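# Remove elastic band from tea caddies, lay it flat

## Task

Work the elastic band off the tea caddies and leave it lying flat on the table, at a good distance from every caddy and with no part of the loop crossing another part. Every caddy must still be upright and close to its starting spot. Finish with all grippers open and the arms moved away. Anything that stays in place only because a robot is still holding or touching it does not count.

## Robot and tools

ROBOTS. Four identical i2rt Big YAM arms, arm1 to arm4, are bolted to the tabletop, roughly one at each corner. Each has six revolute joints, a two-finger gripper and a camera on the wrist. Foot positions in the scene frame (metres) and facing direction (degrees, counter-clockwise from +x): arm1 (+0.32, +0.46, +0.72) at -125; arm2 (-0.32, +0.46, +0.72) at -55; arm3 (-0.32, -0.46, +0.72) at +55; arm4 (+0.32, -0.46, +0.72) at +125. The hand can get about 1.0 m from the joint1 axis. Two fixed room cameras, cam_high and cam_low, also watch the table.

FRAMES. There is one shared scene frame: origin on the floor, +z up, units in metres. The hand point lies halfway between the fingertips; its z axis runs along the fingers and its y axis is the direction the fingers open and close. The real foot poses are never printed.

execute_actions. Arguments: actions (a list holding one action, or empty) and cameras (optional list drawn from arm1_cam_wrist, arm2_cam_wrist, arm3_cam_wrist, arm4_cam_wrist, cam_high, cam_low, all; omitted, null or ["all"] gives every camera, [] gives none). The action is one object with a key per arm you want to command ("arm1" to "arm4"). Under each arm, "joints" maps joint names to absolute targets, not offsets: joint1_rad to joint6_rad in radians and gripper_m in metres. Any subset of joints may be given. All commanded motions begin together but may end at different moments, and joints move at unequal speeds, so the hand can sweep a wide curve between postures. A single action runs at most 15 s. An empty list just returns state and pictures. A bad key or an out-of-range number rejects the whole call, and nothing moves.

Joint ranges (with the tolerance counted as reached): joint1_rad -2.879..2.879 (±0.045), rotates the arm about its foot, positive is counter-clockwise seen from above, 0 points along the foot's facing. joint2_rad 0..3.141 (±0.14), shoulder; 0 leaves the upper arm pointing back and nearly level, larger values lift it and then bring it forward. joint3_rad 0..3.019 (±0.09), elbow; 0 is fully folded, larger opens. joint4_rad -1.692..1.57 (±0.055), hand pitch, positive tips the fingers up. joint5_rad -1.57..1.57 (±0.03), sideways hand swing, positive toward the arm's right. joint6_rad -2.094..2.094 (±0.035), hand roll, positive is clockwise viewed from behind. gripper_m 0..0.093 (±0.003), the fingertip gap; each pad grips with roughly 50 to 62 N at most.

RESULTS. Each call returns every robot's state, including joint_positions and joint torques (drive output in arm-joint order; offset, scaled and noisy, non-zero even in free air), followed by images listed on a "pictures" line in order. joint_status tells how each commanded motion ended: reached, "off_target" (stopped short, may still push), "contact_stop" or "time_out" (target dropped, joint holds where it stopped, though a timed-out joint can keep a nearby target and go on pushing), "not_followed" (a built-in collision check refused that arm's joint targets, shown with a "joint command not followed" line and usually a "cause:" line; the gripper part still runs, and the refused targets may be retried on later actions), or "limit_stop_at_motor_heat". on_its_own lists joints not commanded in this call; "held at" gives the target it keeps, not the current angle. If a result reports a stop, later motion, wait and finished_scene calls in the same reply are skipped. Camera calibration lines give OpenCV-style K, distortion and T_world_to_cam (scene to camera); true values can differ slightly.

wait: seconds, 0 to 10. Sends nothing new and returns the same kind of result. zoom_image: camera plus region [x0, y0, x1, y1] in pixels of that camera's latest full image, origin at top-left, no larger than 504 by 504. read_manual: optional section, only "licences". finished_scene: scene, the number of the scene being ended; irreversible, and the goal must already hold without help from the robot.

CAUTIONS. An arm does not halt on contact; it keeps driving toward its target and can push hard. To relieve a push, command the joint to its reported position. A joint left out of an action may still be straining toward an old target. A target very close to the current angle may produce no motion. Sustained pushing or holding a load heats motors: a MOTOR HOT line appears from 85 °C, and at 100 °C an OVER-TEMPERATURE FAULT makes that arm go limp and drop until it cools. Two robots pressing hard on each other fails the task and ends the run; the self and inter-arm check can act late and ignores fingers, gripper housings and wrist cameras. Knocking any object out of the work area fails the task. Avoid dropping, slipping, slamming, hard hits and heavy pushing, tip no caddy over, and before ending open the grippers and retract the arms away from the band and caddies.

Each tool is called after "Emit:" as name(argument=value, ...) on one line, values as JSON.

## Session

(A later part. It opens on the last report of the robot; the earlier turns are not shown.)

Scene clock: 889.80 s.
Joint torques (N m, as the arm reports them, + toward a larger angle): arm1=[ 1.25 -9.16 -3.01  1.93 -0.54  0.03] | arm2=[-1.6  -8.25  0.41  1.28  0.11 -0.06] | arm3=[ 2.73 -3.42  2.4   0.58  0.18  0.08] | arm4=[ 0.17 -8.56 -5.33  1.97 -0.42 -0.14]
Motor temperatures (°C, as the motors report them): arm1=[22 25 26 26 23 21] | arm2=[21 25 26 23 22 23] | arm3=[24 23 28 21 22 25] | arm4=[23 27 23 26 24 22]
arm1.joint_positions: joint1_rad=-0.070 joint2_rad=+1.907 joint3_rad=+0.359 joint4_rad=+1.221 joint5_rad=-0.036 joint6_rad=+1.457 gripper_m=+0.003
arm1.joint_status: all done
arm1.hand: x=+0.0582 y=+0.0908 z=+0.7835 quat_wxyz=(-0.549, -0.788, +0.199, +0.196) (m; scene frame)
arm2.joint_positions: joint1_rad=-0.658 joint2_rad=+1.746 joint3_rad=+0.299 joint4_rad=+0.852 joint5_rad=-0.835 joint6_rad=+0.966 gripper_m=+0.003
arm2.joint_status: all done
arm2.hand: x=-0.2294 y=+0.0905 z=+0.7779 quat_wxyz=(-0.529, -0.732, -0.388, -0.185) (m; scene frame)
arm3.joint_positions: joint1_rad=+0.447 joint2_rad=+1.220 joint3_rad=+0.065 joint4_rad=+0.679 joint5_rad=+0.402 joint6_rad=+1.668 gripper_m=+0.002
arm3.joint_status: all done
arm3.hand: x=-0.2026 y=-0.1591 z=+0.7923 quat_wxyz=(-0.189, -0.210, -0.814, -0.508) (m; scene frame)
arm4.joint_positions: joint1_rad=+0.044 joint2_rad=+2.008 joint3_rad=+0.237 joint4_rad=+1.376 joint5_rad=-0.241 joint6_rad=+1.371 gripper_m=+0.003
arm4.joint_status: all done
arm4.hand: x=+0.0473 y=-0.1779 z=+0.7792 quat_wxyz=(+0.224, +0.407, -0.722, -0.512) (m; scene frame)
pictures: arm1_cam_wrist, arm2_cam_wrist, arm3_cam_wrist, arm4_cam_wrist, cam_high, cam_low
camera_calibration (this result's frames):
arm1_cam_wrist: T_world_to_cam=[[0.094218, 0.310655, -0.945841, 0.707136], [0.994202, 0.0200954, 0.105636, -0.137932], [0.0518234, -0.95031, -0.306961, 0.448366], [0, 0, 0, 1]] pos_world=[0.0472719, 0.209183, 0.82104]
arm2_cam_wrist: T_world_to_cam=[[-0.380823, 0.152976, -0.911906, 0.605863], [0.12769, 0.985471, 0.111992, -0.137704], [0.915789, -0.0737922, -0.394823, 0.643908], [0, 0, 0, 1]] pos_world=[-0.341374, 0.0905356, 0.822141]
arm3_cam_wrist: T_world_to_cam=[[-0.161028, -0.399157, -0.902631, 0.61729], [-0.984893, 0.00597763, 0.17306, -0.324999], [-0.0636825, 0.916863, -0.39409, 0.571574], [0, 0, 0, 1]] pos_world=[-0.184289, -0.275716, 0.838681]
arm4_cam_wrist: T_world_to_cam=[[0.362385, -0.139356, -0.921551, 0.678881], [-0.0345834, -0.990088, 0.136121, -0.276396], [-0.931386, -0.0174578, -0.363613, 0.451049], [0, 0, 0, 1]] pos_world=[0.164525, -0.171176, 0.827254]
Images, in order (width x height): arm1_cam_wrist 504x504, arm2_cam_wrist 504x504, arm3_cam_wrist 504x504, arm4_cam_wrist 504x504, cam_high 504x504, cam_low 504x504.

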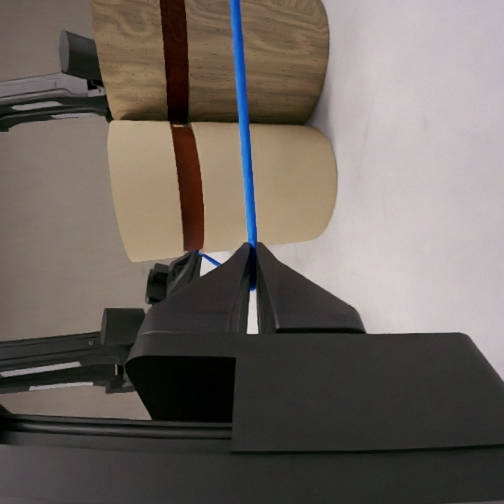

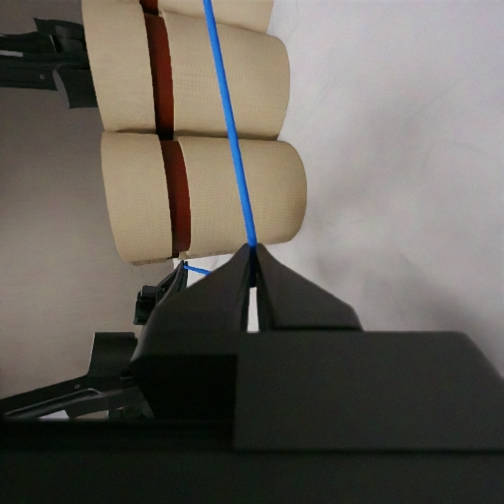

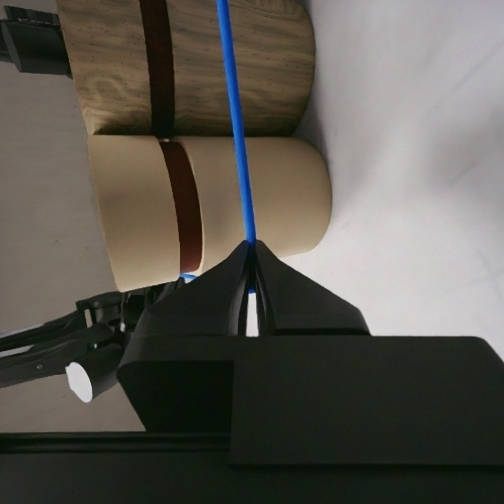

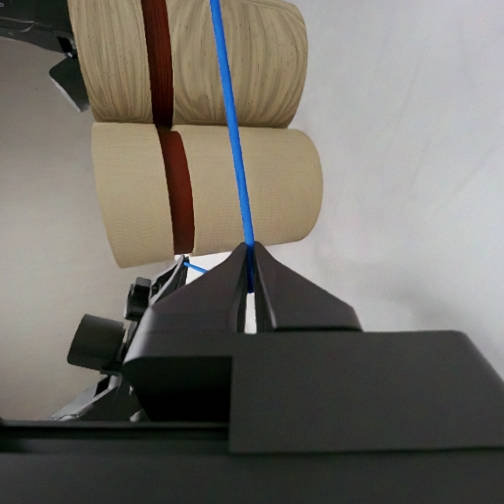

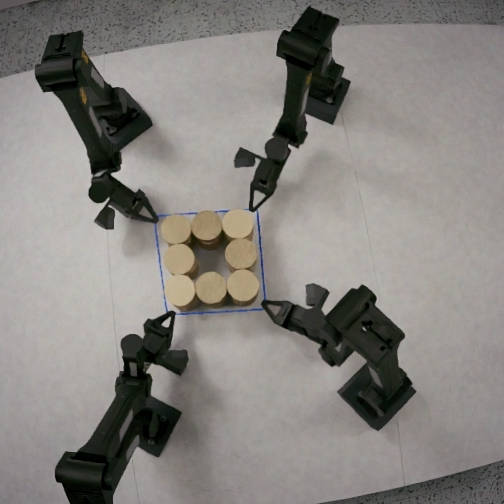

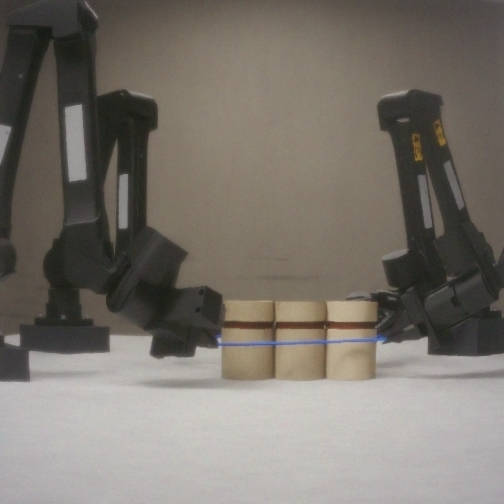

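Emit:
execute_actions(actions=[{"arm1": {"joints": {"joint2_rad": 1.784, "joint3_rad": 0.267}}, "arm2": {"joints": {"joint2_rad": 1.580, "joint3_rad": 0.2265}}, "arm3": {"joints": {"joint1_rad": 0.549, "joint2_rad": 0.952, "joint4_rad": 0.474, "joint5_rad": 0.50}}, "arm4": {"joints": {"joint2_rad": 1.860, "joint3_rad": 0.136}}}])

Emit:
zoom_image(camera="cam_high", region=[130, 180, 300, 350])

Scene clock: 978.63 s.
Joint torques (N m, as the arm reports them, + toward a larger angle): arm1=[ 1.24 -7.82 -2.3   1.94 -0.57  0.02] | arm2=[-1.87 -6.57  1.09  1.52  0.05 -0.02] | arm3=[ 2.82 -0.81  4.67  0.57  0.06  0.01] | arm4=[-0.13 -7.42 -4.57  1.77 -0.42 -0.16]
Motor temperatures (°C, as the motors report them): arm1=[22 24 26 26 24 21] | arm2=[21 25 25 23 22 23] | arm3=[24 23 27 21 22 25] | arm4=[23 27 25 26 24 22]
arm1.joint_positions: joint1_rad=-0.070 joint2_rad=+1.775 joint3_rad=+0.325 joint4_rad=+1.221 joint5_rad=-0.035 joint6_rad=+1.458 gripper_m=+0.003
arm1.joint_status: all done
arm1.hand: x=+0.0592 y=+0.0927 z=+0.8310 quat_wxyz=(-0.585, -0.760, +0.191, +0.210) (m; scene frame)
arm2.joint_positions: joint1_rad=-0.658 joint2_rad=+1.571 joint3_rad=+0.265 joint4_rad=+0.852 joint5_rad=-0.833 joint6_rad=+0.967 gripper_m=+0.003
arm2.joint_status: all done
arm2.hand: x=-0.2295 y=+0.0897 z=+0.8289 quat_wxyz=(-0.576, -0.695, -0.403, -0.152) (m; scene frame)
arm3.joint_positions: joint1_rad=+0.521 joint2_rad=+0.950 joint3_rad=+0.065 joint4_rad=+0.505 joint5_rad=+0.505 joint6_rad=+1.669 gripper_m=+0.002
arm3.joint_status: all done
arm3.hand: x=-0.2106 y=-0.1619 z=+0.8374 quat_wxyz=(-0.206, -0.213, -0.783, -0.547) (m; scene frame)
arm4.joint_positions: joint1_rad=+0.044 joint2_rad=+1.851 joint3_rad=+0.198 joint4_rad=+1.376 joint5_rad=-0.240 joint6_rad=+1.371 gripper_m=+0.003
arm4.joint_status: all done
arm4.hand: x=+0.0459 y=-0.1761 z=+0.8309 quat_wxyz=(+0.231, +0.398, -0.689, -0.560) (m; scene frame)
pictures: arm1_cam_wrist, arm2_cam_wrist, arm3_cam_wrist, arm4_cam_wrist, cam_high, cam_low
camera_calibration (this result's frames):
arm1_cam_wrist: T_world_to_cam=[[0.0403529, 0.235144, -0.971122, 0.782511], [0.99857, 0.0246046, 0.0474511, -0.096229], [0.0350519, -0.971649, -0.233815, 0.406942], [0, 0, 0, 1]] pos_world=[0.0502507, 0.213769, 0.85963]
arm2_cam_wrist: T_world_to_cam=[[-0.393469, 0.0262539, -0.918963, 0.666707], [0.130006, 0.991136, -0.0273486, -0.0270525], [0.910099, -0.130232, -0.393395, 0.666671], [0, 0, 0, 1]] pos_world=[-0.340891, 0.0961308, 0.874204]
arm3_cam_wrist: T_world_to_cam=[[-0.118873, -0.314284, -0.941857, 0.71107], [-0.992544, 0.0118844, 0.121305, -0.29792], [-0.0269307, 0.949255, -0.313354, 0.53683], [0, 0, 0, 1]] pos_world=[-0.196715, -0.28257, 0.874083]
arm4_cam_wrist: T_world_to_cam=[[0.293305, -0.0517595, -0.954617, 0.773343], [-0.0286113, -0.998561, 0.0453514, -0.207957], [-0.955591, 0.014011, -0.294364, 0.417687], [0, 0, 0, 1]] pos_world=[0.166363, -0.173482, 0.870629]
Images, in order (width x height): arm1_cam_wrist 504x504, arm2_cam_wrist 504x504, arm3_cam_wrist 504x504, arm4_cam_wrist 504x504, cam_high 504x504, cam_low 504x504.

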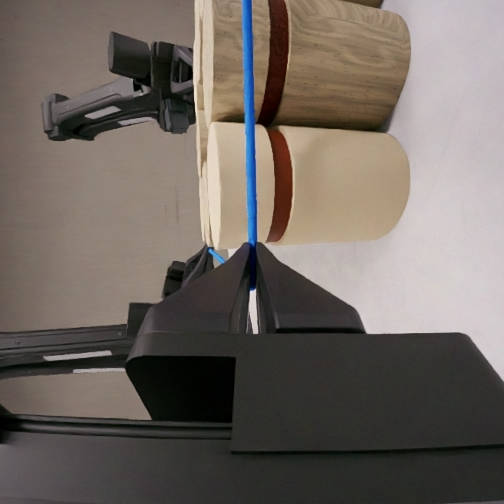

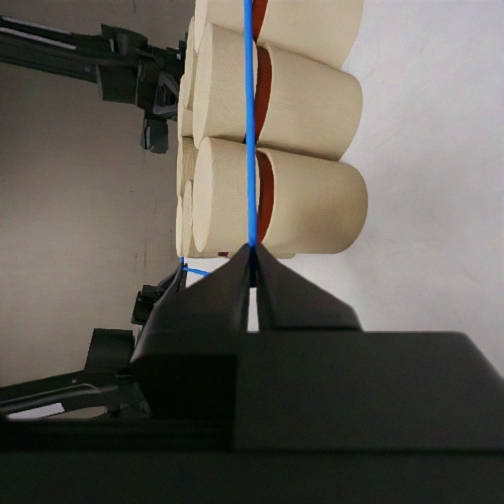

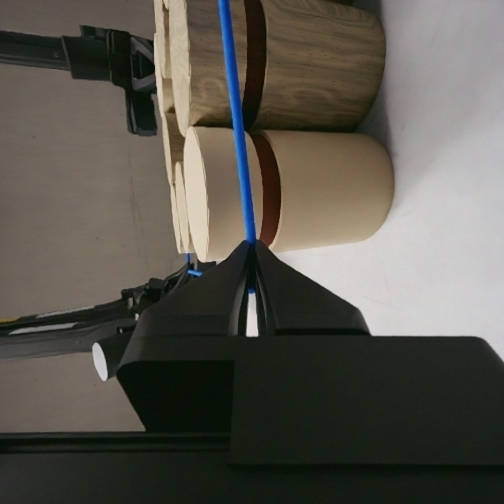

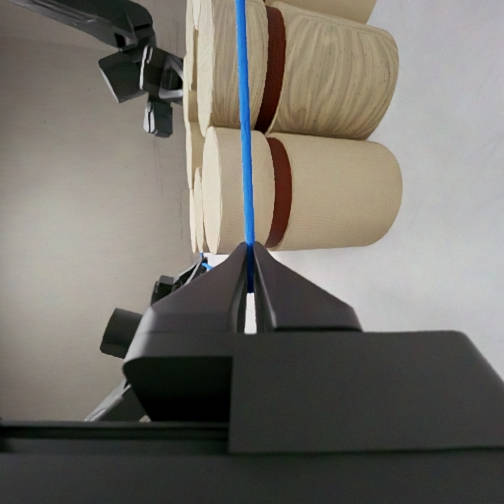

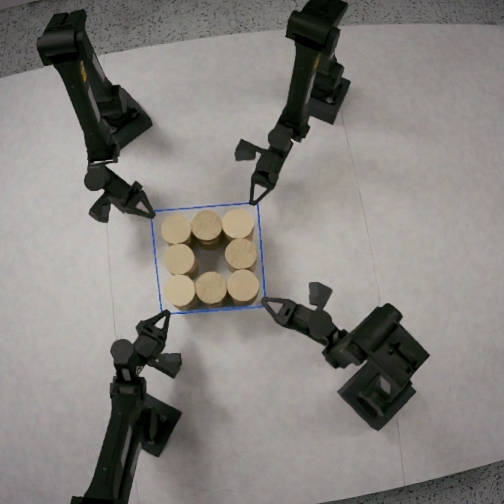

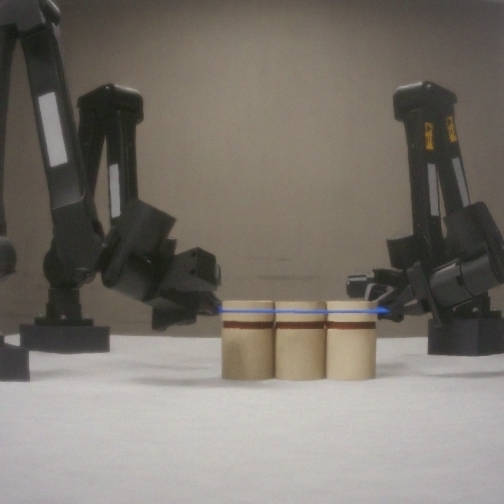

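Region (130, 180, 300, 350) of cam_high's 504x504 image, scaled by 2.965, with more detail than that image has.

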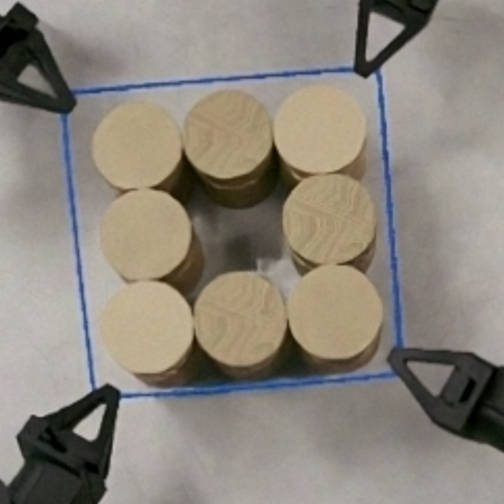

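Emit:
execute_actions(actions=[{"arm1": {"joints": {"joint2_rad": 1.595}}, "arm2": {"joints": {"joint2_rad": 1.340}}, "arm3": {"joints": {"joint2_rad": 0.660}}, "arm4": {"joints": {"joint2_rad": 1.645}}}], cameras=["cam_high", "cam_low"])

Scene clock: 992.03 s.
Joint torques (N m, as the arm reports them, + toward a larger angle): arm1=[ 1.22 -7.39  0.27  1.95 -0.6   0.02] | arm2=[-2.03 -5.51  3.51  1.66  0.09 -0.02] | arm3=[ 2.54  0.44  6.63  0.96 -0.06  0.  ] | arm4=[-0.1  -7.33 -0.91  1.97 -0.44 -0.15]
Motor temperatures (°C, as the motors report them): arm1=[22 24 26 26 24 21] | arm2=[21 25 26 23 22 23] | arm3=[24 23 28 21 22 25] | arm4=[23 27 24 26 24 22]
arm1.joint_positions: joint1_rad=-0.070 joint2_rad=+1.593 joint3_rad=+0.308 joint4_rad=+1.221 joint5_rad=-0.035 joint6_rad=+1.458 gripper_m=+0.003
arm1.joint_status: all done
arm1.hand: x=+0.0582 y=+0.0923 z=+0.9043 quat_wxyz=(-0.643, -0.707, +0.177, +0.234) (m; scene frame)
arm2.joint_positions: joint1_rad=-0.658 joint2_rad=+1.337 joint3_rad=+0.257 joint4_rad=+0.852 joint5_rad=-0.832 joint6_rad=+0.969 gripper_m=+0.003
arm2.joint_status: all done
arm2.hand: x=-0.2298 y=+0.0854 z=+0.9067 quat_wxyz=(-0.646, -0.628, -0.423, -0.098) (m; scene frame)
arm3.joint_positions: joint1_rad=+0.521 joint2_rad=+0.668 joint3_rad=+0.059 joint4_rad=+0.496 joint5_rad=+0.505 joint6_rad=+1.669 gripper_m=+0.002
arm3.joint_status: all done
arm3.hand: x=-0.2114 y=-0.1665 z=+0.9130 quat_wxyz=(-0.184, -0.231, -0.701, -0.649) (m; scene frame)
arm4.joint_positions: joint1_rad=+0.044 joint2_rad=+1.642 joint3_rad=+0.179 joint4_rad=+1.376 joint5_rad=-0.240 joint6_rad=+1.372 gripper_m=+0.003
arm4.joint_status: all done
arm4.hand: x=+0.0426 y=-0.1720 z=+0.9042 quat_wxyz=(+0.240, +0.380, -0.631, -0.632) (m; scene frame)
pictures: cam_high, cam_low
Images, in order (width x height): cam_high 504x504, cam_low 504x504.

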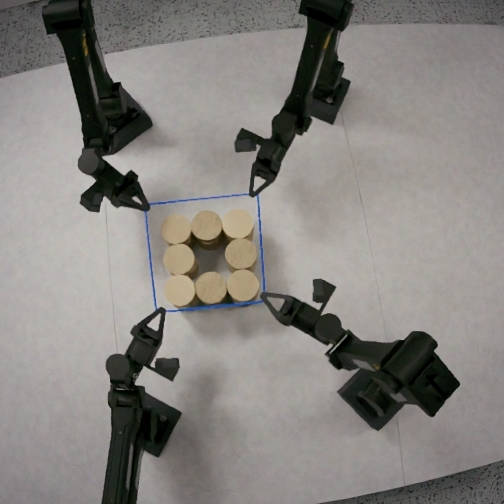

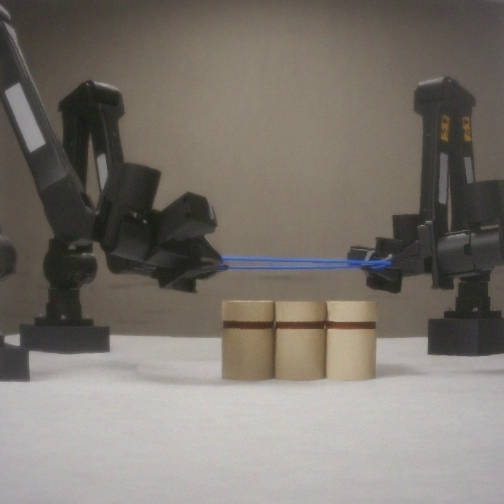

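Emit:
execute_actions(actions=[{"arm1": {"joints": {"joint1_rad": -0.040, "joint2_rad": 1.178, "joint3_rad": 0.445, "joint4_rad": 0.347, "joint6_rad": 1.56}}, "arm2": {"joints": {"joint1_rad": -0.385, "joint2_rad": 1.092, "joint3_rad": 0.405, "joint4_rad": 0.252, "joint5_rad": -0.6, "joint6_rad": 1.25}}, "arm3": {"joints": {"joint1_rad": 0.265, "joint2_rad": 0.630, "joint3_rad": 0.352, "joint4_rad": -0.09, "joint5_rad": 0.3, "joint6_rad": 1.68}}, "arm4": {"joints": {"joint1_rad": -0.020, "joint2_rad": 1.097, "joint3_rad": 0.300, "joint4_rad": 0.41, "joint6_rad": 1.41}}}])

Scene clock: 1113.63 s.
Joint torques (N m, as the arm reports them, + toward a larger angle): arm1=[ 0.17 -5.76  8.77  0.96 -0.03  0.03] | arm2=[ 0.56 -4.    8.44  0.53 -0.39  0.  ] | arm3=[-0.42 -1.15 11.84  0.69  0.18  0.04] | arm4=[-0.76 -5.53 10.32  1.39 -0.36 -0.14]
Motor temperatures (°C, as the motors report them): arm1=[22 24 26 26 24 21] | arm2=[21 24 26 23 21 23] | arm3=[24 22 30 21 22 25] | arm4=[23 27 24 26 24 22]
arm1.joint_positions: joint1_rad=-0.048 joint2_rad=+1.178 joint3_rad=+0.421 joint4_rad=+0.369 joint5_rad=-0.049 joint6_rad=+1.547 gripper_m=+0.003
arm1.joint_status: all done
arm1.hand: x=+0.0722 y=+0.0905 z=+0.9297 quat_wxyz=(-0.537, -0.798, +0.227, +0.151) (m; scene frame)
arm2.joint_positions: joint1_rad=-0.394 joint2_rad=+1.084 joint3_rad=+0.396 joint4_rad=+0.283 joint5_rad=-0.591 joint6_rad=+1.233 gripper_m=+0.003
arm2.joint_status: all done
arm2.hand: x=-0.1600 y=+0.0838 z=+0.9405 quat_wxyz=(-0.549, -0.731, -0.356, -0.193) (m; scene frame)
arm3.joint_positions: joint1_rad=+0.279 joint2_rad=+0.642 joint3_rad=+0.325 joint4_rad=-0.062 joint5_rad=+0.301 joint6_rad=+1.672 gripper_m=+0.002
arm3.joint_status: all done
arm3.hand: x=-0.1616 y=-0.1531 z=+0.9430 quat_wxyz=(-0.188, -0.256, -0.779, -0.541) (m; scene frame)
arm4.joint_positions: joint1_rad=-0.020 joint2_rad=+1.107 joint3_rad=+0.280 joint4_rad=+0.430 joint5_rad=-0.242 joint6_rad=+1.400 gripper_m=+0.003
arm4.joint_status: all done
arm4.hand: x=+0.0634 y=-0.1580 z=+0.9270 quat_wxyz=(+0.215, +0.374, -0.741, -0.515) (m; scene frame)
pictures: arm1_cam_wrist, arm2_cam_wrist, arm3_cam_wrist, arm4_cam_wrist, cam_high, cam_low
camera_calibration (this result's frames):
arm1_cam_wrist: T_world_to_cam=[[0.196371, 0.313212, -0.929159, 0.821057], [0.976465, 0.0237217, 0.214366, -0.267407], [0.0891832, -0.949387, -0.301183, 0.484148], [0, 0, 0, 1]] pos_world=[0.0567038, 0.208822, 0.966032]
arm2_cam_wrist: T_world_to_cam=[[-0.316057, 0.158235, -0.935452, 0.813573], [0.165004, 0.980135, 0.110044, -0.14993], [0.934281, -0.119573, -0.335888, 0.595454], [0, 0, 0, 1]] pos_world=[-0.274447, 0.0894162, 0.977563]
arm3_cam_wrist: T_world_to_cam=[[-0.206944, -0.287259, -0.935231, 0.802821], [-0.978353, 0.0612413, 0.197675, -0.324405], [0.00049086, 0.955893, -0.293714, 0.549793], [0, 0, 0, 1]] pos_world=[-0.151514, -0.275059, 0.976431]
arm4_cam_wrist: T_world_to_cam=[[0.335758, -0.185772, -0.923447, 0.808115], [-0.105013, -0.98163, 0.159295, -0.291942], [-0.936076, 0.0434899, -0.349099, 0.51662], [0, 0, 0, 1]] pos_world=[0.181607, -0.158921, 0.973108]
Images, in order (width x height): arm1_cam_wrist 504x504, arm2_cam_wrist 504x504, arm3_cam_wrist 504x504, arm4_cam_wrist 504x504, cam_high 504x504, cam_low 504x504.

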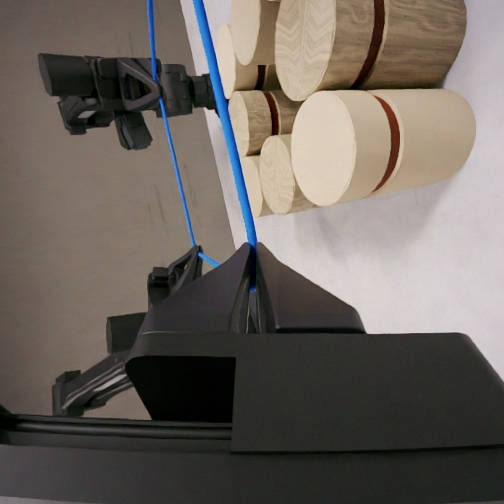

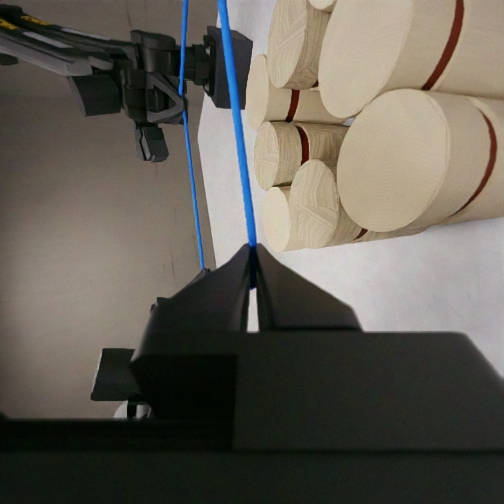

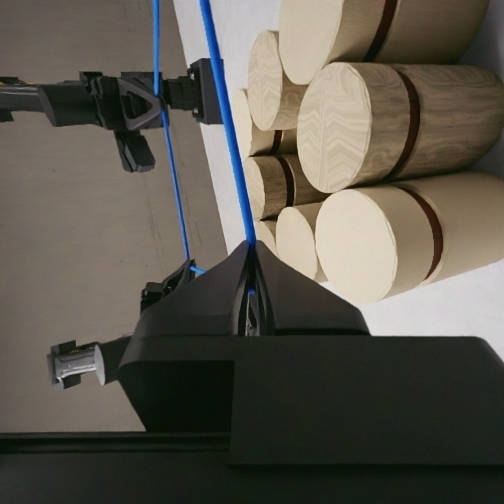

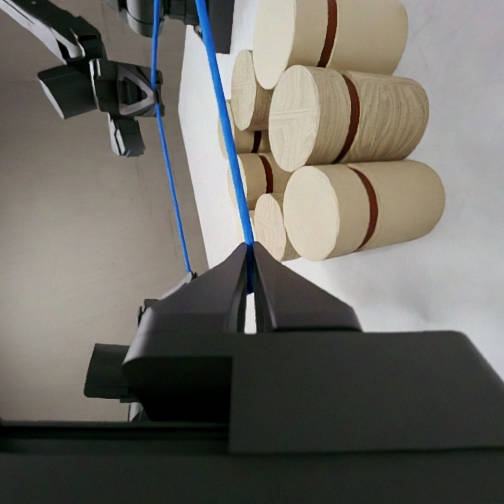

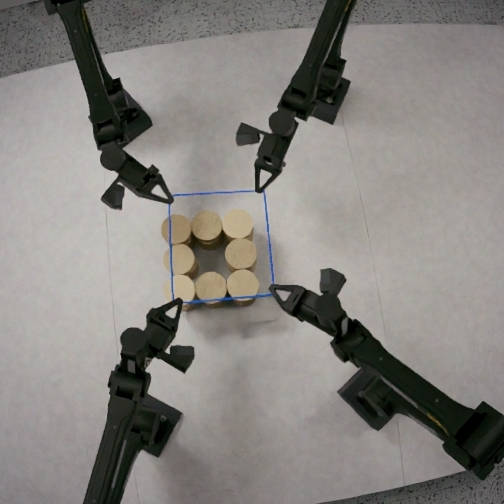

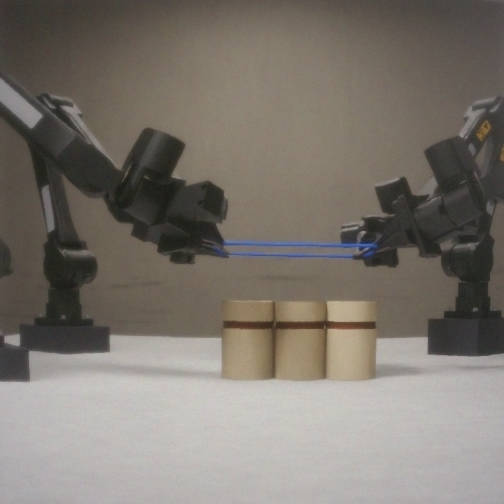

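Emit:
execute_actions(actions=[{"arm1": {"joints": {"joint1_rad": 0.116, "joint2_rad": 0.997, "joint3_rad": 0.512, "joint4_rad": -0.165, "joint6_rad": 1.71}}, "arm2": {"joints": {"joint1_rad": -0.085, "joint2_rad": 1.135, "joint3_rad": 0.588, "joint4_rad": -0.125, "joint5_rad": -0.3, "joint6_rad": 1.36}}, "arm3": {"joints": {"joint1_rad": -0.014, "joint2_rad": 0.900, "joint3_rad": 0.602, "joint4_rad": -0.36, "joint5_rad": 0.1, "joint6_rad": 1.63}}, "arm4": {"joints": {"joint1_rad": -0.228, "joint2_rad": 0.866, "joint3_rad": 0.371, "joint4_rad": -0.148, "joint6_rad": 1.32}}}], cameras=["cam_high", "cam_low"])

Scene clock: 1121.07 s.
Joint torques (N m, as the arm reports them, + toward a larger angle): arm1=[ 0.37 -4.33 10.25  0.51 -0.11  0.03] | arm2=[ 1.02 -5.22  8.79  0.1  -0.31  0.  ] | arm3=[-0.52 -2.98 11.42  0.28  0.2  -0.14] | arm4=[-1.1  -2.63 12.75  0.73 -0.19 -0.36]
Motor temperatures (°C, as the motors report them): arm1=[22 24 27 26 24 21] | arm2=[21 24 27 23 22 23] | arm3=[24 22 32 21 22 25] | arm4=[23 27 25 26 24 22]
arm1.joint_positions: joint1_rad=+0.105 joint2_rad=+0.993 joint3_rad=+0.482 joint4_rad=-0.137 joint5_rad=-0.047 joint6_rad=+1.697 gripper_m=+0.003
arm1.joint_status: all done
arm1.hand: x=+0.1502 y=+0.0966 z=+0.9291 quat_wxyz=(-0.443, -0.860, +0.247, +0.049) (m; scene frame)
arm2.joint_positions: joint1_rad=-0.097 joint2_rad=+1.127 joint3_rad=+0.579 joint4_rad=-0.085 joint5_rad=-0.293 joint6_rad=+1.342 gripper_m=+0.003
arm2.joint_status: all done
arm2.hand: x=-0.0797 y=+0.0904 z=+0.9328 quat_wxyz=(-0.432, -0.806, -0.362, -0.178) (m; scene frame)
arm3.joint_positions: joint1_rad=+0.000 joint2_rad=+0.895 joint3_rad=+0.578 joint4_rad=-0.325 joint5_rad=+0.100 joint6_rad=+1.642 gripper_m=+0.002
arm3.joint_status: all done
arm3.hand: x=-0.0797 y=-0.1456 z=+0.9421 quat_wxyz=(-0.163, -0.318, -0.832, -0.423) (m; scene frame)
arm4.joint_positions: joint1_rad=-0.223 joint2_rad=+0.863 joint3_rad=+0.342 joint4_rad=-0.120 joint5_rad=-0.247 joint6_rad=+1.331 gripper_m=+0.003
arm4.joint_status: all done
arm4.hand: x=+0.1452 y=-0.1521 z=+0.9305 quat_wxyz=(+0.145, +0.331, -0.825, -0.435) (m; scene frame)
pictures: cam_high, cam_low
Images, in order (width x height): cam_high 504x504, cam_low 504x504.

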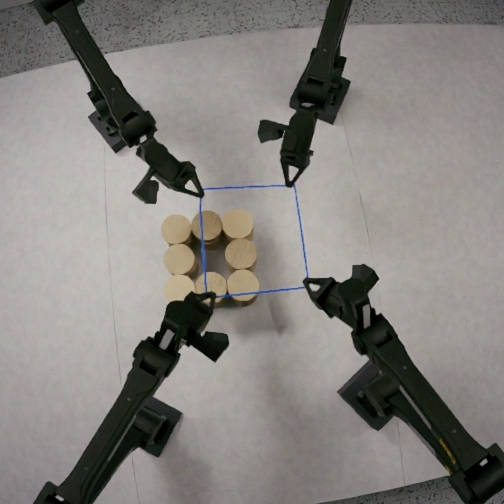

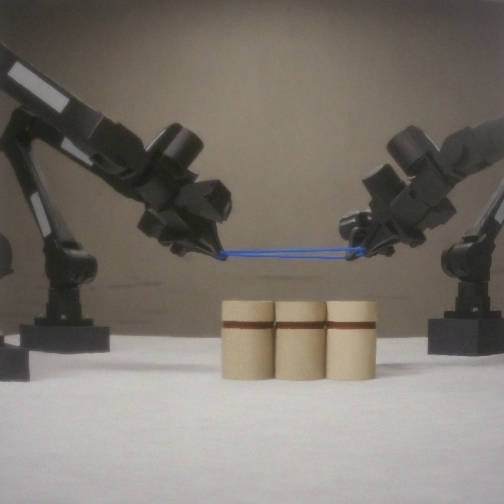

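Emit:
execute_actions(actions=[{"arm1": {"joints": {"joint1_rad": 0.308, "joint2_rad": 0.965, "joint3_rad": 0.628, "joint4_rad": -0.562, "joint6_rad": 1.86}}, "arm2": {"joints": {"joint1_rad": 0.144, "joint2_rad": 1.303, "joint3_rad": 0.862, "joint4_rad": -0.492, "joint5_rad": -0.1, "joint6_rad": 1.51}}, "arm3": {"joints": {"joint1_rad": -0.190, "joint2_rad": 1.172, "joint3_rad": 0.893, "joint4_rad": -0.636, "joint5_rad": 0.0, "joint6_rad": 1.56}}, "arm4": {"joints": {"joint1_rad": -0.470, "joint2_rad": 0.857, "joint3_rad": 0.497, "joint4_rad": -0.540, "joint6_rad": 1.08}}}], cameras=["cam_high", "cam_low"])

Emit:
execute_actions(actions=[{"arm1": {"joints": {"joint1_rad": 0.524, "joint2_rad": 1.038, "joint3_rad": 0.712, "joint4_rad": -0.782, "joint6_rad": 2.0}}, "arm2": {"joints": {"joint1_rad": 0.300, "joint2_rad": 1.525, "joint3_rad": 1.137, "joint4_rad": -0.745, "joint5_rad": 0.0, "joint6_rad": 1.63}}, "arm3": {"joints": {"joint1_rad": -0.288, "joint2_rad": 1.444, "joint3_rad": 1.185, "joint4_rad": -0.855, "joint5_rad": 0.0, "joint6_rad": 1.48}}, "arm4": {"joints": {"joint1_rad": -0.722, "joint2_rad": 0.976, "joint3_rad": 0.598, "joint4_rad": -0.729, "joint6_rad": 0.79}}}])

Scene clock: 1130.80 s.
Joint torques (N m, as the arm reports them, + toward a larger angle): arm1=[ 0.2  -4.9  10.85  0.07 -0.22  0.04] | arm2=[ 1.1  -8.15  9.01 -0.45 -0.24  0.  ] | arm3=[-0.46 -6.81 11.23 -0.35  0.29 -0.12] | arm4=[-1.42 -3.63 13.3   0.13  0.11 -0.33]
Motor temperatures (°C, as the motors report them): arm1=[22 23 29 26 24 21] | arm2=[21 24 28 23 22 23] | arm3=[24 22 33 21 22 25] | arm4=[23 27 28 26 24 22]
arm1.joint_positions: joint1_rad=+0.300 joint2_rad=+0.971 joint3_rad=+0.593 joint4_rad=-0.530 joint5_rad=-0.044 joint6_rad=+1.848 gripper_m=+0.003
arm1.joint_status: all done
arm1.hand: x=+0.2310 y=+0.1006 z=+0.9266 quat_wxyz=(-0.326, -0.913, +0.245, -0.026) (m; scene frame)
arm2.joint_positions: joint1_rad=+0.132 joint2_rad=+1.296 joint3_rad=+0.853 joint4_rad=-0.444 joint5_rad=-0.091 joint6_rad=+1.492 gripper_m=+0.003
arm2.joint_status: all done
arm2.hand: x=+0.0008 y=+0.0981 z=+0.9300 quat_wxyz=(-0.310, -0.865, -0.369, -0.138) (m; scene frame)
arm3.joint_positions: joint1_rad=-0.175 joint2_rad=+1.169 joint3_rad=+0.867 joint4_rad=-0.595 joint5_rad=-0.003 joint6_rad=+1.572 gripper_m=+0.002
arm3.joint_status: all done
arm3.hand: x=-0.0008 y=-0.1393 z=+0.9398 quat_wxyz=(-0.126, -0.360, -0.871, -0.310) (m; scene frame)
arm4.joint_positions: joint1_rad=-0.464 joint2_rad=+0.863 joint3_rad=+0.465 joint4_rad=-0.506 joint5_rad=-0.256 joint6_rad=+1.091 gripper_m=+0.003
arm4.joint_status: all done
arm4.hand: x=+0.2260 y=-0.1430 z=+0.9274 quat_wxyz=(+0.067, +0.333, -0.877, -0.339) (m; scene frame)
pictures: cam_high, cam_low
Images, in order (width x height): cam_high 504x504, cam_low 504x504.

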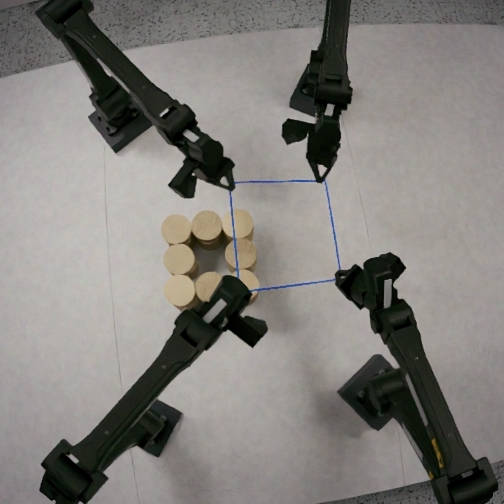

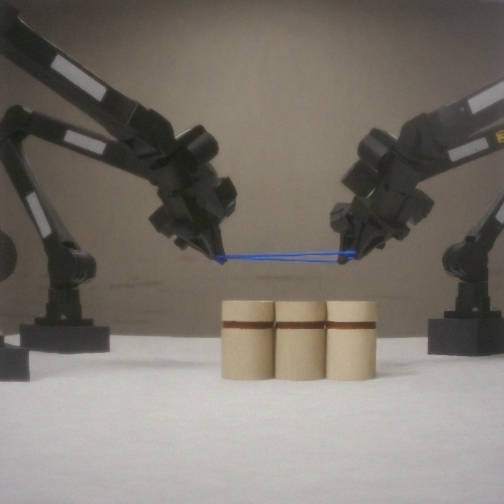

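Scene clock: 1132.10 s.
Joint torques (N m, as the arm reports them, + toward a larger angle): arm1=[ 0.41 -5.09 10.61 -0.22 -0.37  0.06] | arm2=[  0.57 -11.61   9.13  -0.76  -0.28   0.04] | arm3=[ -1.33 -11.77  11.25  -0.88   0.49  -0.11] | arm4=[-1.8  -4.74 13.21 -0.14  0.22 -0.32]
Motor temperatures (°C, as the motors report them): arm1=[22 23 29 26 24 21] | arm2=[21 24 28 23 22 23] | arm3=[24 23 33 21 22 25] | arm4=[23 27 28 26 24 22]
arm1.joint_positions: joint1_rad=+0.513 joint2_rad=+1.037 joint3_rad=+0.678 joint4_rad=-0.750 joint5_rad=-0.040 joint6_rad=+1.989 gripper_m=+0.003
arm1.joint_status: all done
arm1.hand: x=+0.3093 y=+0.1059 z=+0.9167 quat_wxyz=(-0.222, -0.948, +0.220, -0.064) (m; scene frame)
arm2.joint_positions: joint1_rad=+0.285 joint2_rad=+1.515 joint3_rad=+1.120 joint4_rad=-0.695 joint5_rad=+0.010 joint6_rad=+1.613 gripper_m=+0.003
arm2.joint_status: all done
arm2.hand: x=+0.0790 y=+0.1044 z=+0.9181 quat_wxyz=(-0.221, -0.894, -0.379, -0.094) (m; scene frame)
arm3.joint_positions: joint1_rad=-0.265 joint2_rad=+1.443 joint3_rad=+1.158 joint4_rad=-0.810 joint5_rad=-0.008 joint6_rad=+1.492 gripper_m=+0.002
arm3.joint_status: all done
arm3.hand: x=+0.0768 y=-0.1265 z=+0.9291 quat_wxyz=(-0.106, -0.375, -0.895, -0.215) (m; scene frame)
arm4.joint_positions: joint1_rad=-0.711 joint2_rad=+0.979 joint3_rad=+0.563 joint4_rad=-0.696 joint5_rad=-0.260 joint6_rad=+0.802 gripper_m=+0.003
arm4.joint_status: all done
arm4.hand: x=+0.3053 y=-0.1348 z=+0.9152 quat_wxyz=(+0.020, +0.349, -0.901, -0.257) (m; scene frame)
pictures: arm1_cam_wrist, arm2_cam_wrist, arm3_cam_wrist, arm4_cam_wrist, cam_high, cam_low
camera_calibration (this result's frames):
arm1_cam_wrist: T_world_to_cam=[[0.446023, 0.800267, -0.400795, 0.144444], [0.722089, -0.0571631, 0.689435, -0.844711], [0.528821, -0.596913, -0.603359, 0.577396], [0, 0, 0, 1]] pos_world=[0.240192, 0.180776, 0.988643]
arm2_cam_wrist: T_world_to_cam=[[-0.638162, 0.622495, -0.453045, 0.399014], [0.382102, 0.766939, 0.51556, -0.574272], [0.668392, 0.155901, -0.727288, 0.718688], [0, 0, 0, 1]] pos_world=[-0.00629924, 0.0800028, 0.999536]
arm3_cam_wrist: T_world_to_cam=[[-0.633944, -0.624026, -0.456843, 0.392466], [-0.764021, 0.413713, 0.495089, -0.338256], [-0.119947, 0.662897, -0.73904, 0.906116], [0, 0, 0, 1]] pos_world=[0.0990527, -0.215811, 1.01642]
arm4_cam_wrist: T_world_to_cam=[[0.623319, -0.619999, -0.476523, 0.164949], [-0.488412, -0.784584, 0.381945, -0.302013], [-0.610678, -0.00533423, -0.791861, 1.03719], [0, 0, 0, 1]] pos_world=[0.383068, -0.129153, 1.01527]
Images, in order (width x height): arm1_cam_wrist 504x504, arm2_cam_wrist 504x504, arm3_cam_wrist 504x504, arm4_cam_wrist 504x504, cam_high 504x504, cam_low 504x504.

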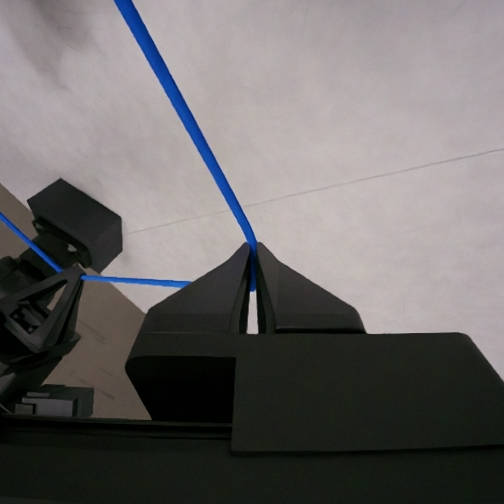

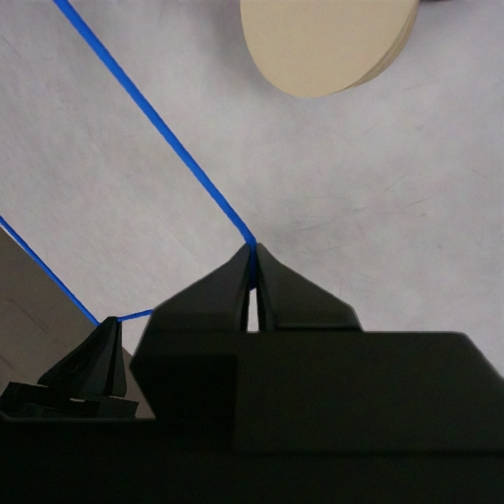

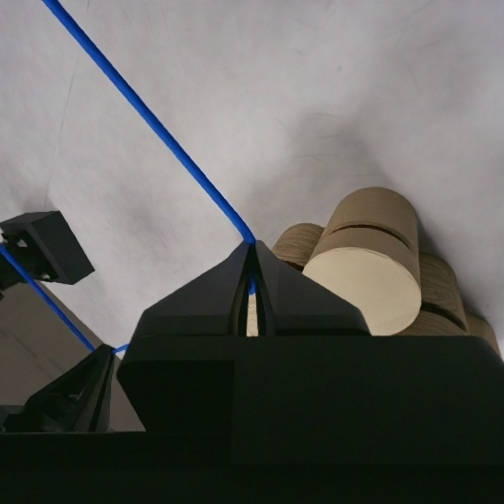

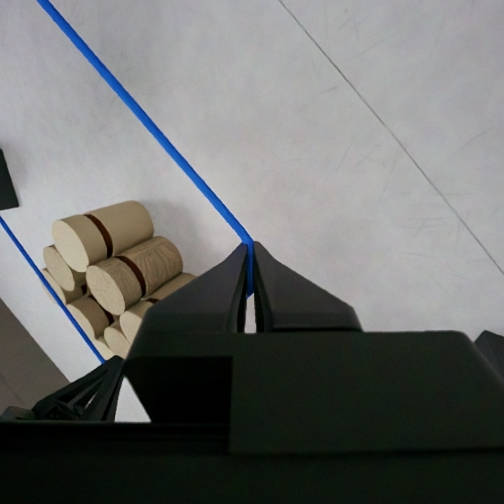

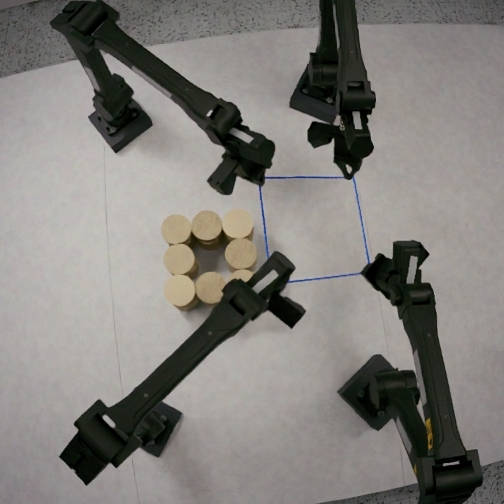

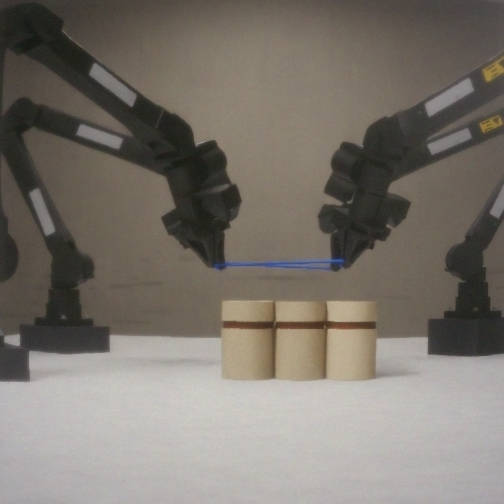

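Emit:
execute_actions(actions=[{"arm1": {"joints": {"joint1_rad": 0.750, "joint2_rad": 1.370, "joint3_rad": 0.618, "joint4_rad": -0.49, "joint6_rad": 2.06}}, "arm2": {"joints": {"joint1_rad": 0.394, "joint2_rad": 1.968, "joint3_rad": 1.430, "joint4_rad": -0.645, "joint6_rad": 1.42}}, "arm3": {"joints": {"joint1_rad": -0.360, "joint2_rad": 1.898, "joint3_rad": 1.465, "joint4_rad": -0.735, "joint6_rad": 1.41}}, "arm4": {"joints": {"joint1_rad": -0.946, "joint2_rad": 1.432, "joint3_rad": 0.606, "joint4_rad": -0.383, "joint6_rad": 0.54}}}])

Scene clock: 1184.13 s.
Joint torques (N m, as the arm reports them, + toward a larger angle): arm1=[-0.29 -8.12  5.69  1.26 -0.05  0.1 ] | arm2=[ -0.49 -18.97   9.49   0.54   0.    -0.22] | arm3=[ -0.32 -18.93  10.88   1.28   0.34  -0.09] | arm4=[-0.53 -8.24 10.48  1.32 -0.08 -0.27]
Motor temperatures (°C, as the motors report them): arm1=[22 23 32 26 24 21] | arm2=[21 25 30 23 22 23] | arm3=[24 24 35 21 22 25] | arm4=[23 27 31 26 24 22]
arm1.joint_positions: joint1_rad=+0.747 joint2_rad=+1.380 joint3_rad=+0.622 joint4_rad=-0.500 joint5_rad=-0.048 joint6_rad=+2.046 gripper_m=+0.003
arm1.joint_status: all done
arm1.hand: x=+0.3968 y=+0.0982 z=+0.7996 quat_wxyz=(-0.141, -0.977, +0.138, -0.076) (m; scene frame)
arm2.joint_positions: joint1_rad=+0.396 joint2_rad=+1.979 joint3_rad=+1.400 joint4_rad=-0.648 joint5_rad=+0.002 joint6_rad=+1.436 gripper_m=+0.003
arm2.joint_status: all done
arm2.hand: x=+0.1994 y=+0.0910 z=+0.7805 quat_wxyz=(-0.161, -0.842, -0.511, -0.063) (m; scene frame)
arm3.joint_positions: joint1_rad=-0.348 joint2_rad=+1.915 joint3_rad=+1.430 joint4_rad=-0.741 joint5_rad=-0.004 joint6_rad=+1.420 gripper_m=+0.002
arm3.joint_status: all done
arm3.hand: x=+0.1981 y=-0.0942 z=+0.7962 quat_wxyz=(-0.090, -0.386, -0.906, -0.151) (m; scene frame)
arm4.joint_positions: joint1_rad=-0.947 joint2_rad=+1.437 joint3_rad=+0.571 joint4_rad=-0.391 joint5_rad=-0.252 joint6_rad=+0.551 gripper_m=+0.003
arm4.joint_status: all done
arm4.hand: x=+0.3952 y=-0.1053 z=+0.7973 quat_wxyz=(+0.000, +0.352, -0.915, -0.198) (m; scene frame)
pictures: arm1_cam_wrist, arm2_cam_wrist, arm3_cam_wrist, arm4_cam_wrist, cam_high, cam_low
camera_calibration (this result's frames):
arm1_cam_wrist: T_world_to_cam=[[0.292442, 0.919368, -0.263135, 0.00382285], [0.717404, -0.02898, 0.696054, -0.8338], [0.632305, -0.39233, -0.668033, 0.446357], [0, 0, 0, 1]] pos_world=[0.31482, 0.147441, 0.879557]
arm2_cam_wrist: T_world_to_cam=[[-0.842488, 0.433402, -0.319963, 0.375954], [0.239139, 0.833088, 0.498776, -0.503504], [0.482728, 0.343697, -0.80551, 0.621163], [0, 0, 0, 1]] pos_world=[0.137291, 0.0430321, 0.871781]
arm3_cam_wrist: T_world_to_cam=[[-0.678833, -0.653413, -0.335019, 0.33793], [-0.71378, 0.480099, 0.509925, -0.208624], [-0.172349, 0.585284, -0.7923, 0.846525], [0, 0, 0, 1]] pos_world=[0.226385, -0.174489, 0.890297]
arm4_cam_wrist: T_world_to_cam=[[0.648015, -0.670657, -0.360964, -0.0361604], [-0.53092, -0.737575, 0.41726, -0.196334], [-0.546077, -0.0787477, -0.834026, 0.999245], [0, 0, 0, 1]] pos_world=[0.46486, -0.0903739, 0.902266]
Images, in order (width x height): arm1_cam_wrist 504x504, arm2_cam_wrist 504x504, arm3_cam_wrist 504x504, arm4_cam_wrist 504x504, cam_high 504x504, cam_low 504x504.

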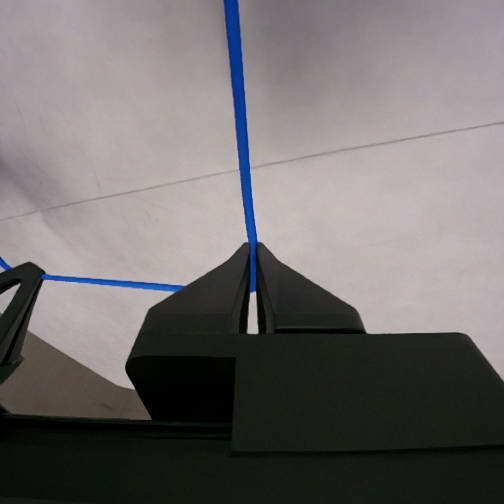

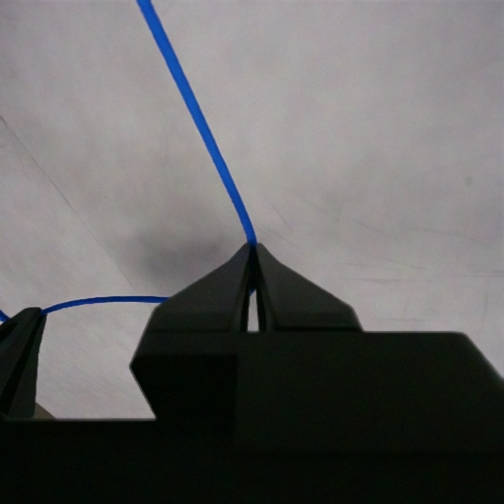

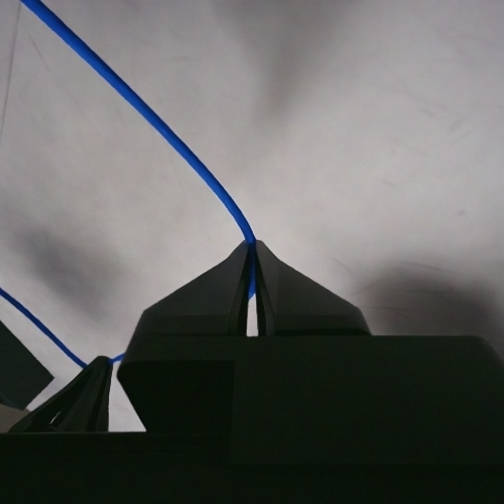

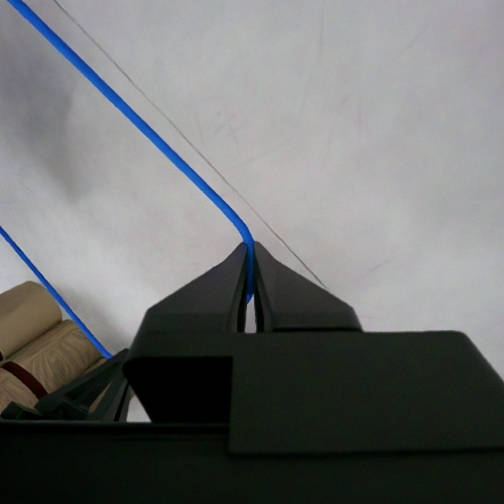

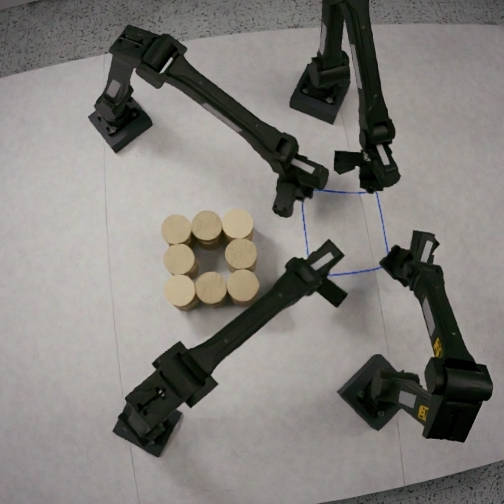

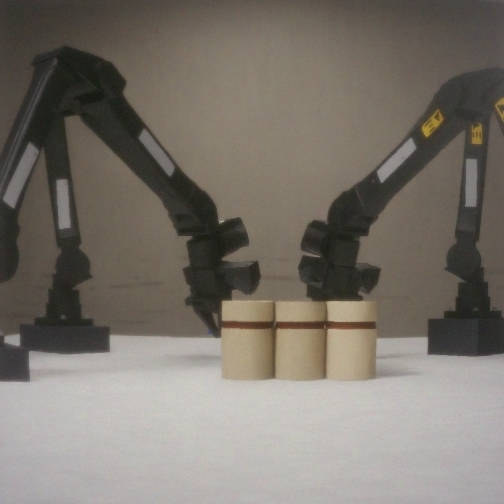

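Emit:
zoom_image(camera="cam_high", region=[260, 130, 450, 320])

Emit:
zoom_image(camera="cam_low", region=[160, 260, 280, 380])

Region (260, 130, 450, 320) of cam_high's 504x504 image, scaled by 2.653, with more detail than that image has.

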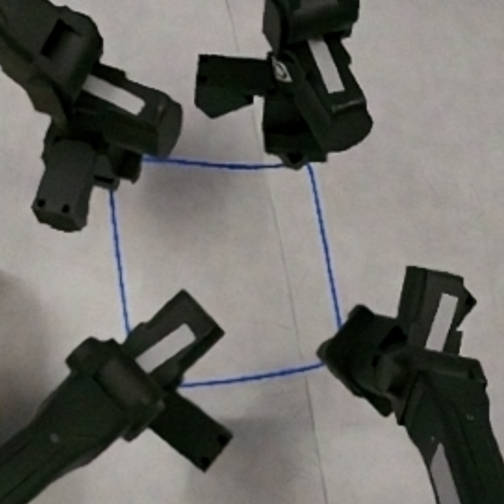

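Region (160, 260, 280, 380) of cam_low's 504x504 image, scaled by 4.200, with more detail than that image has.

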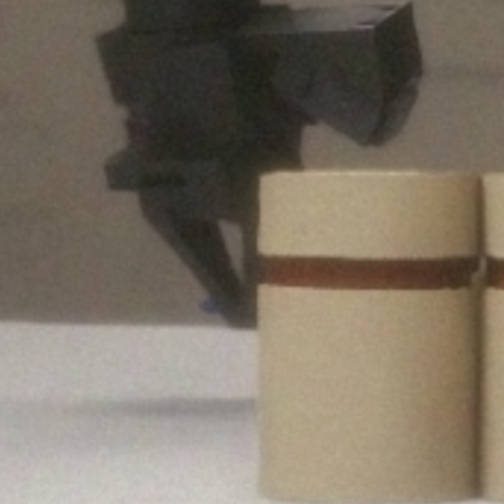

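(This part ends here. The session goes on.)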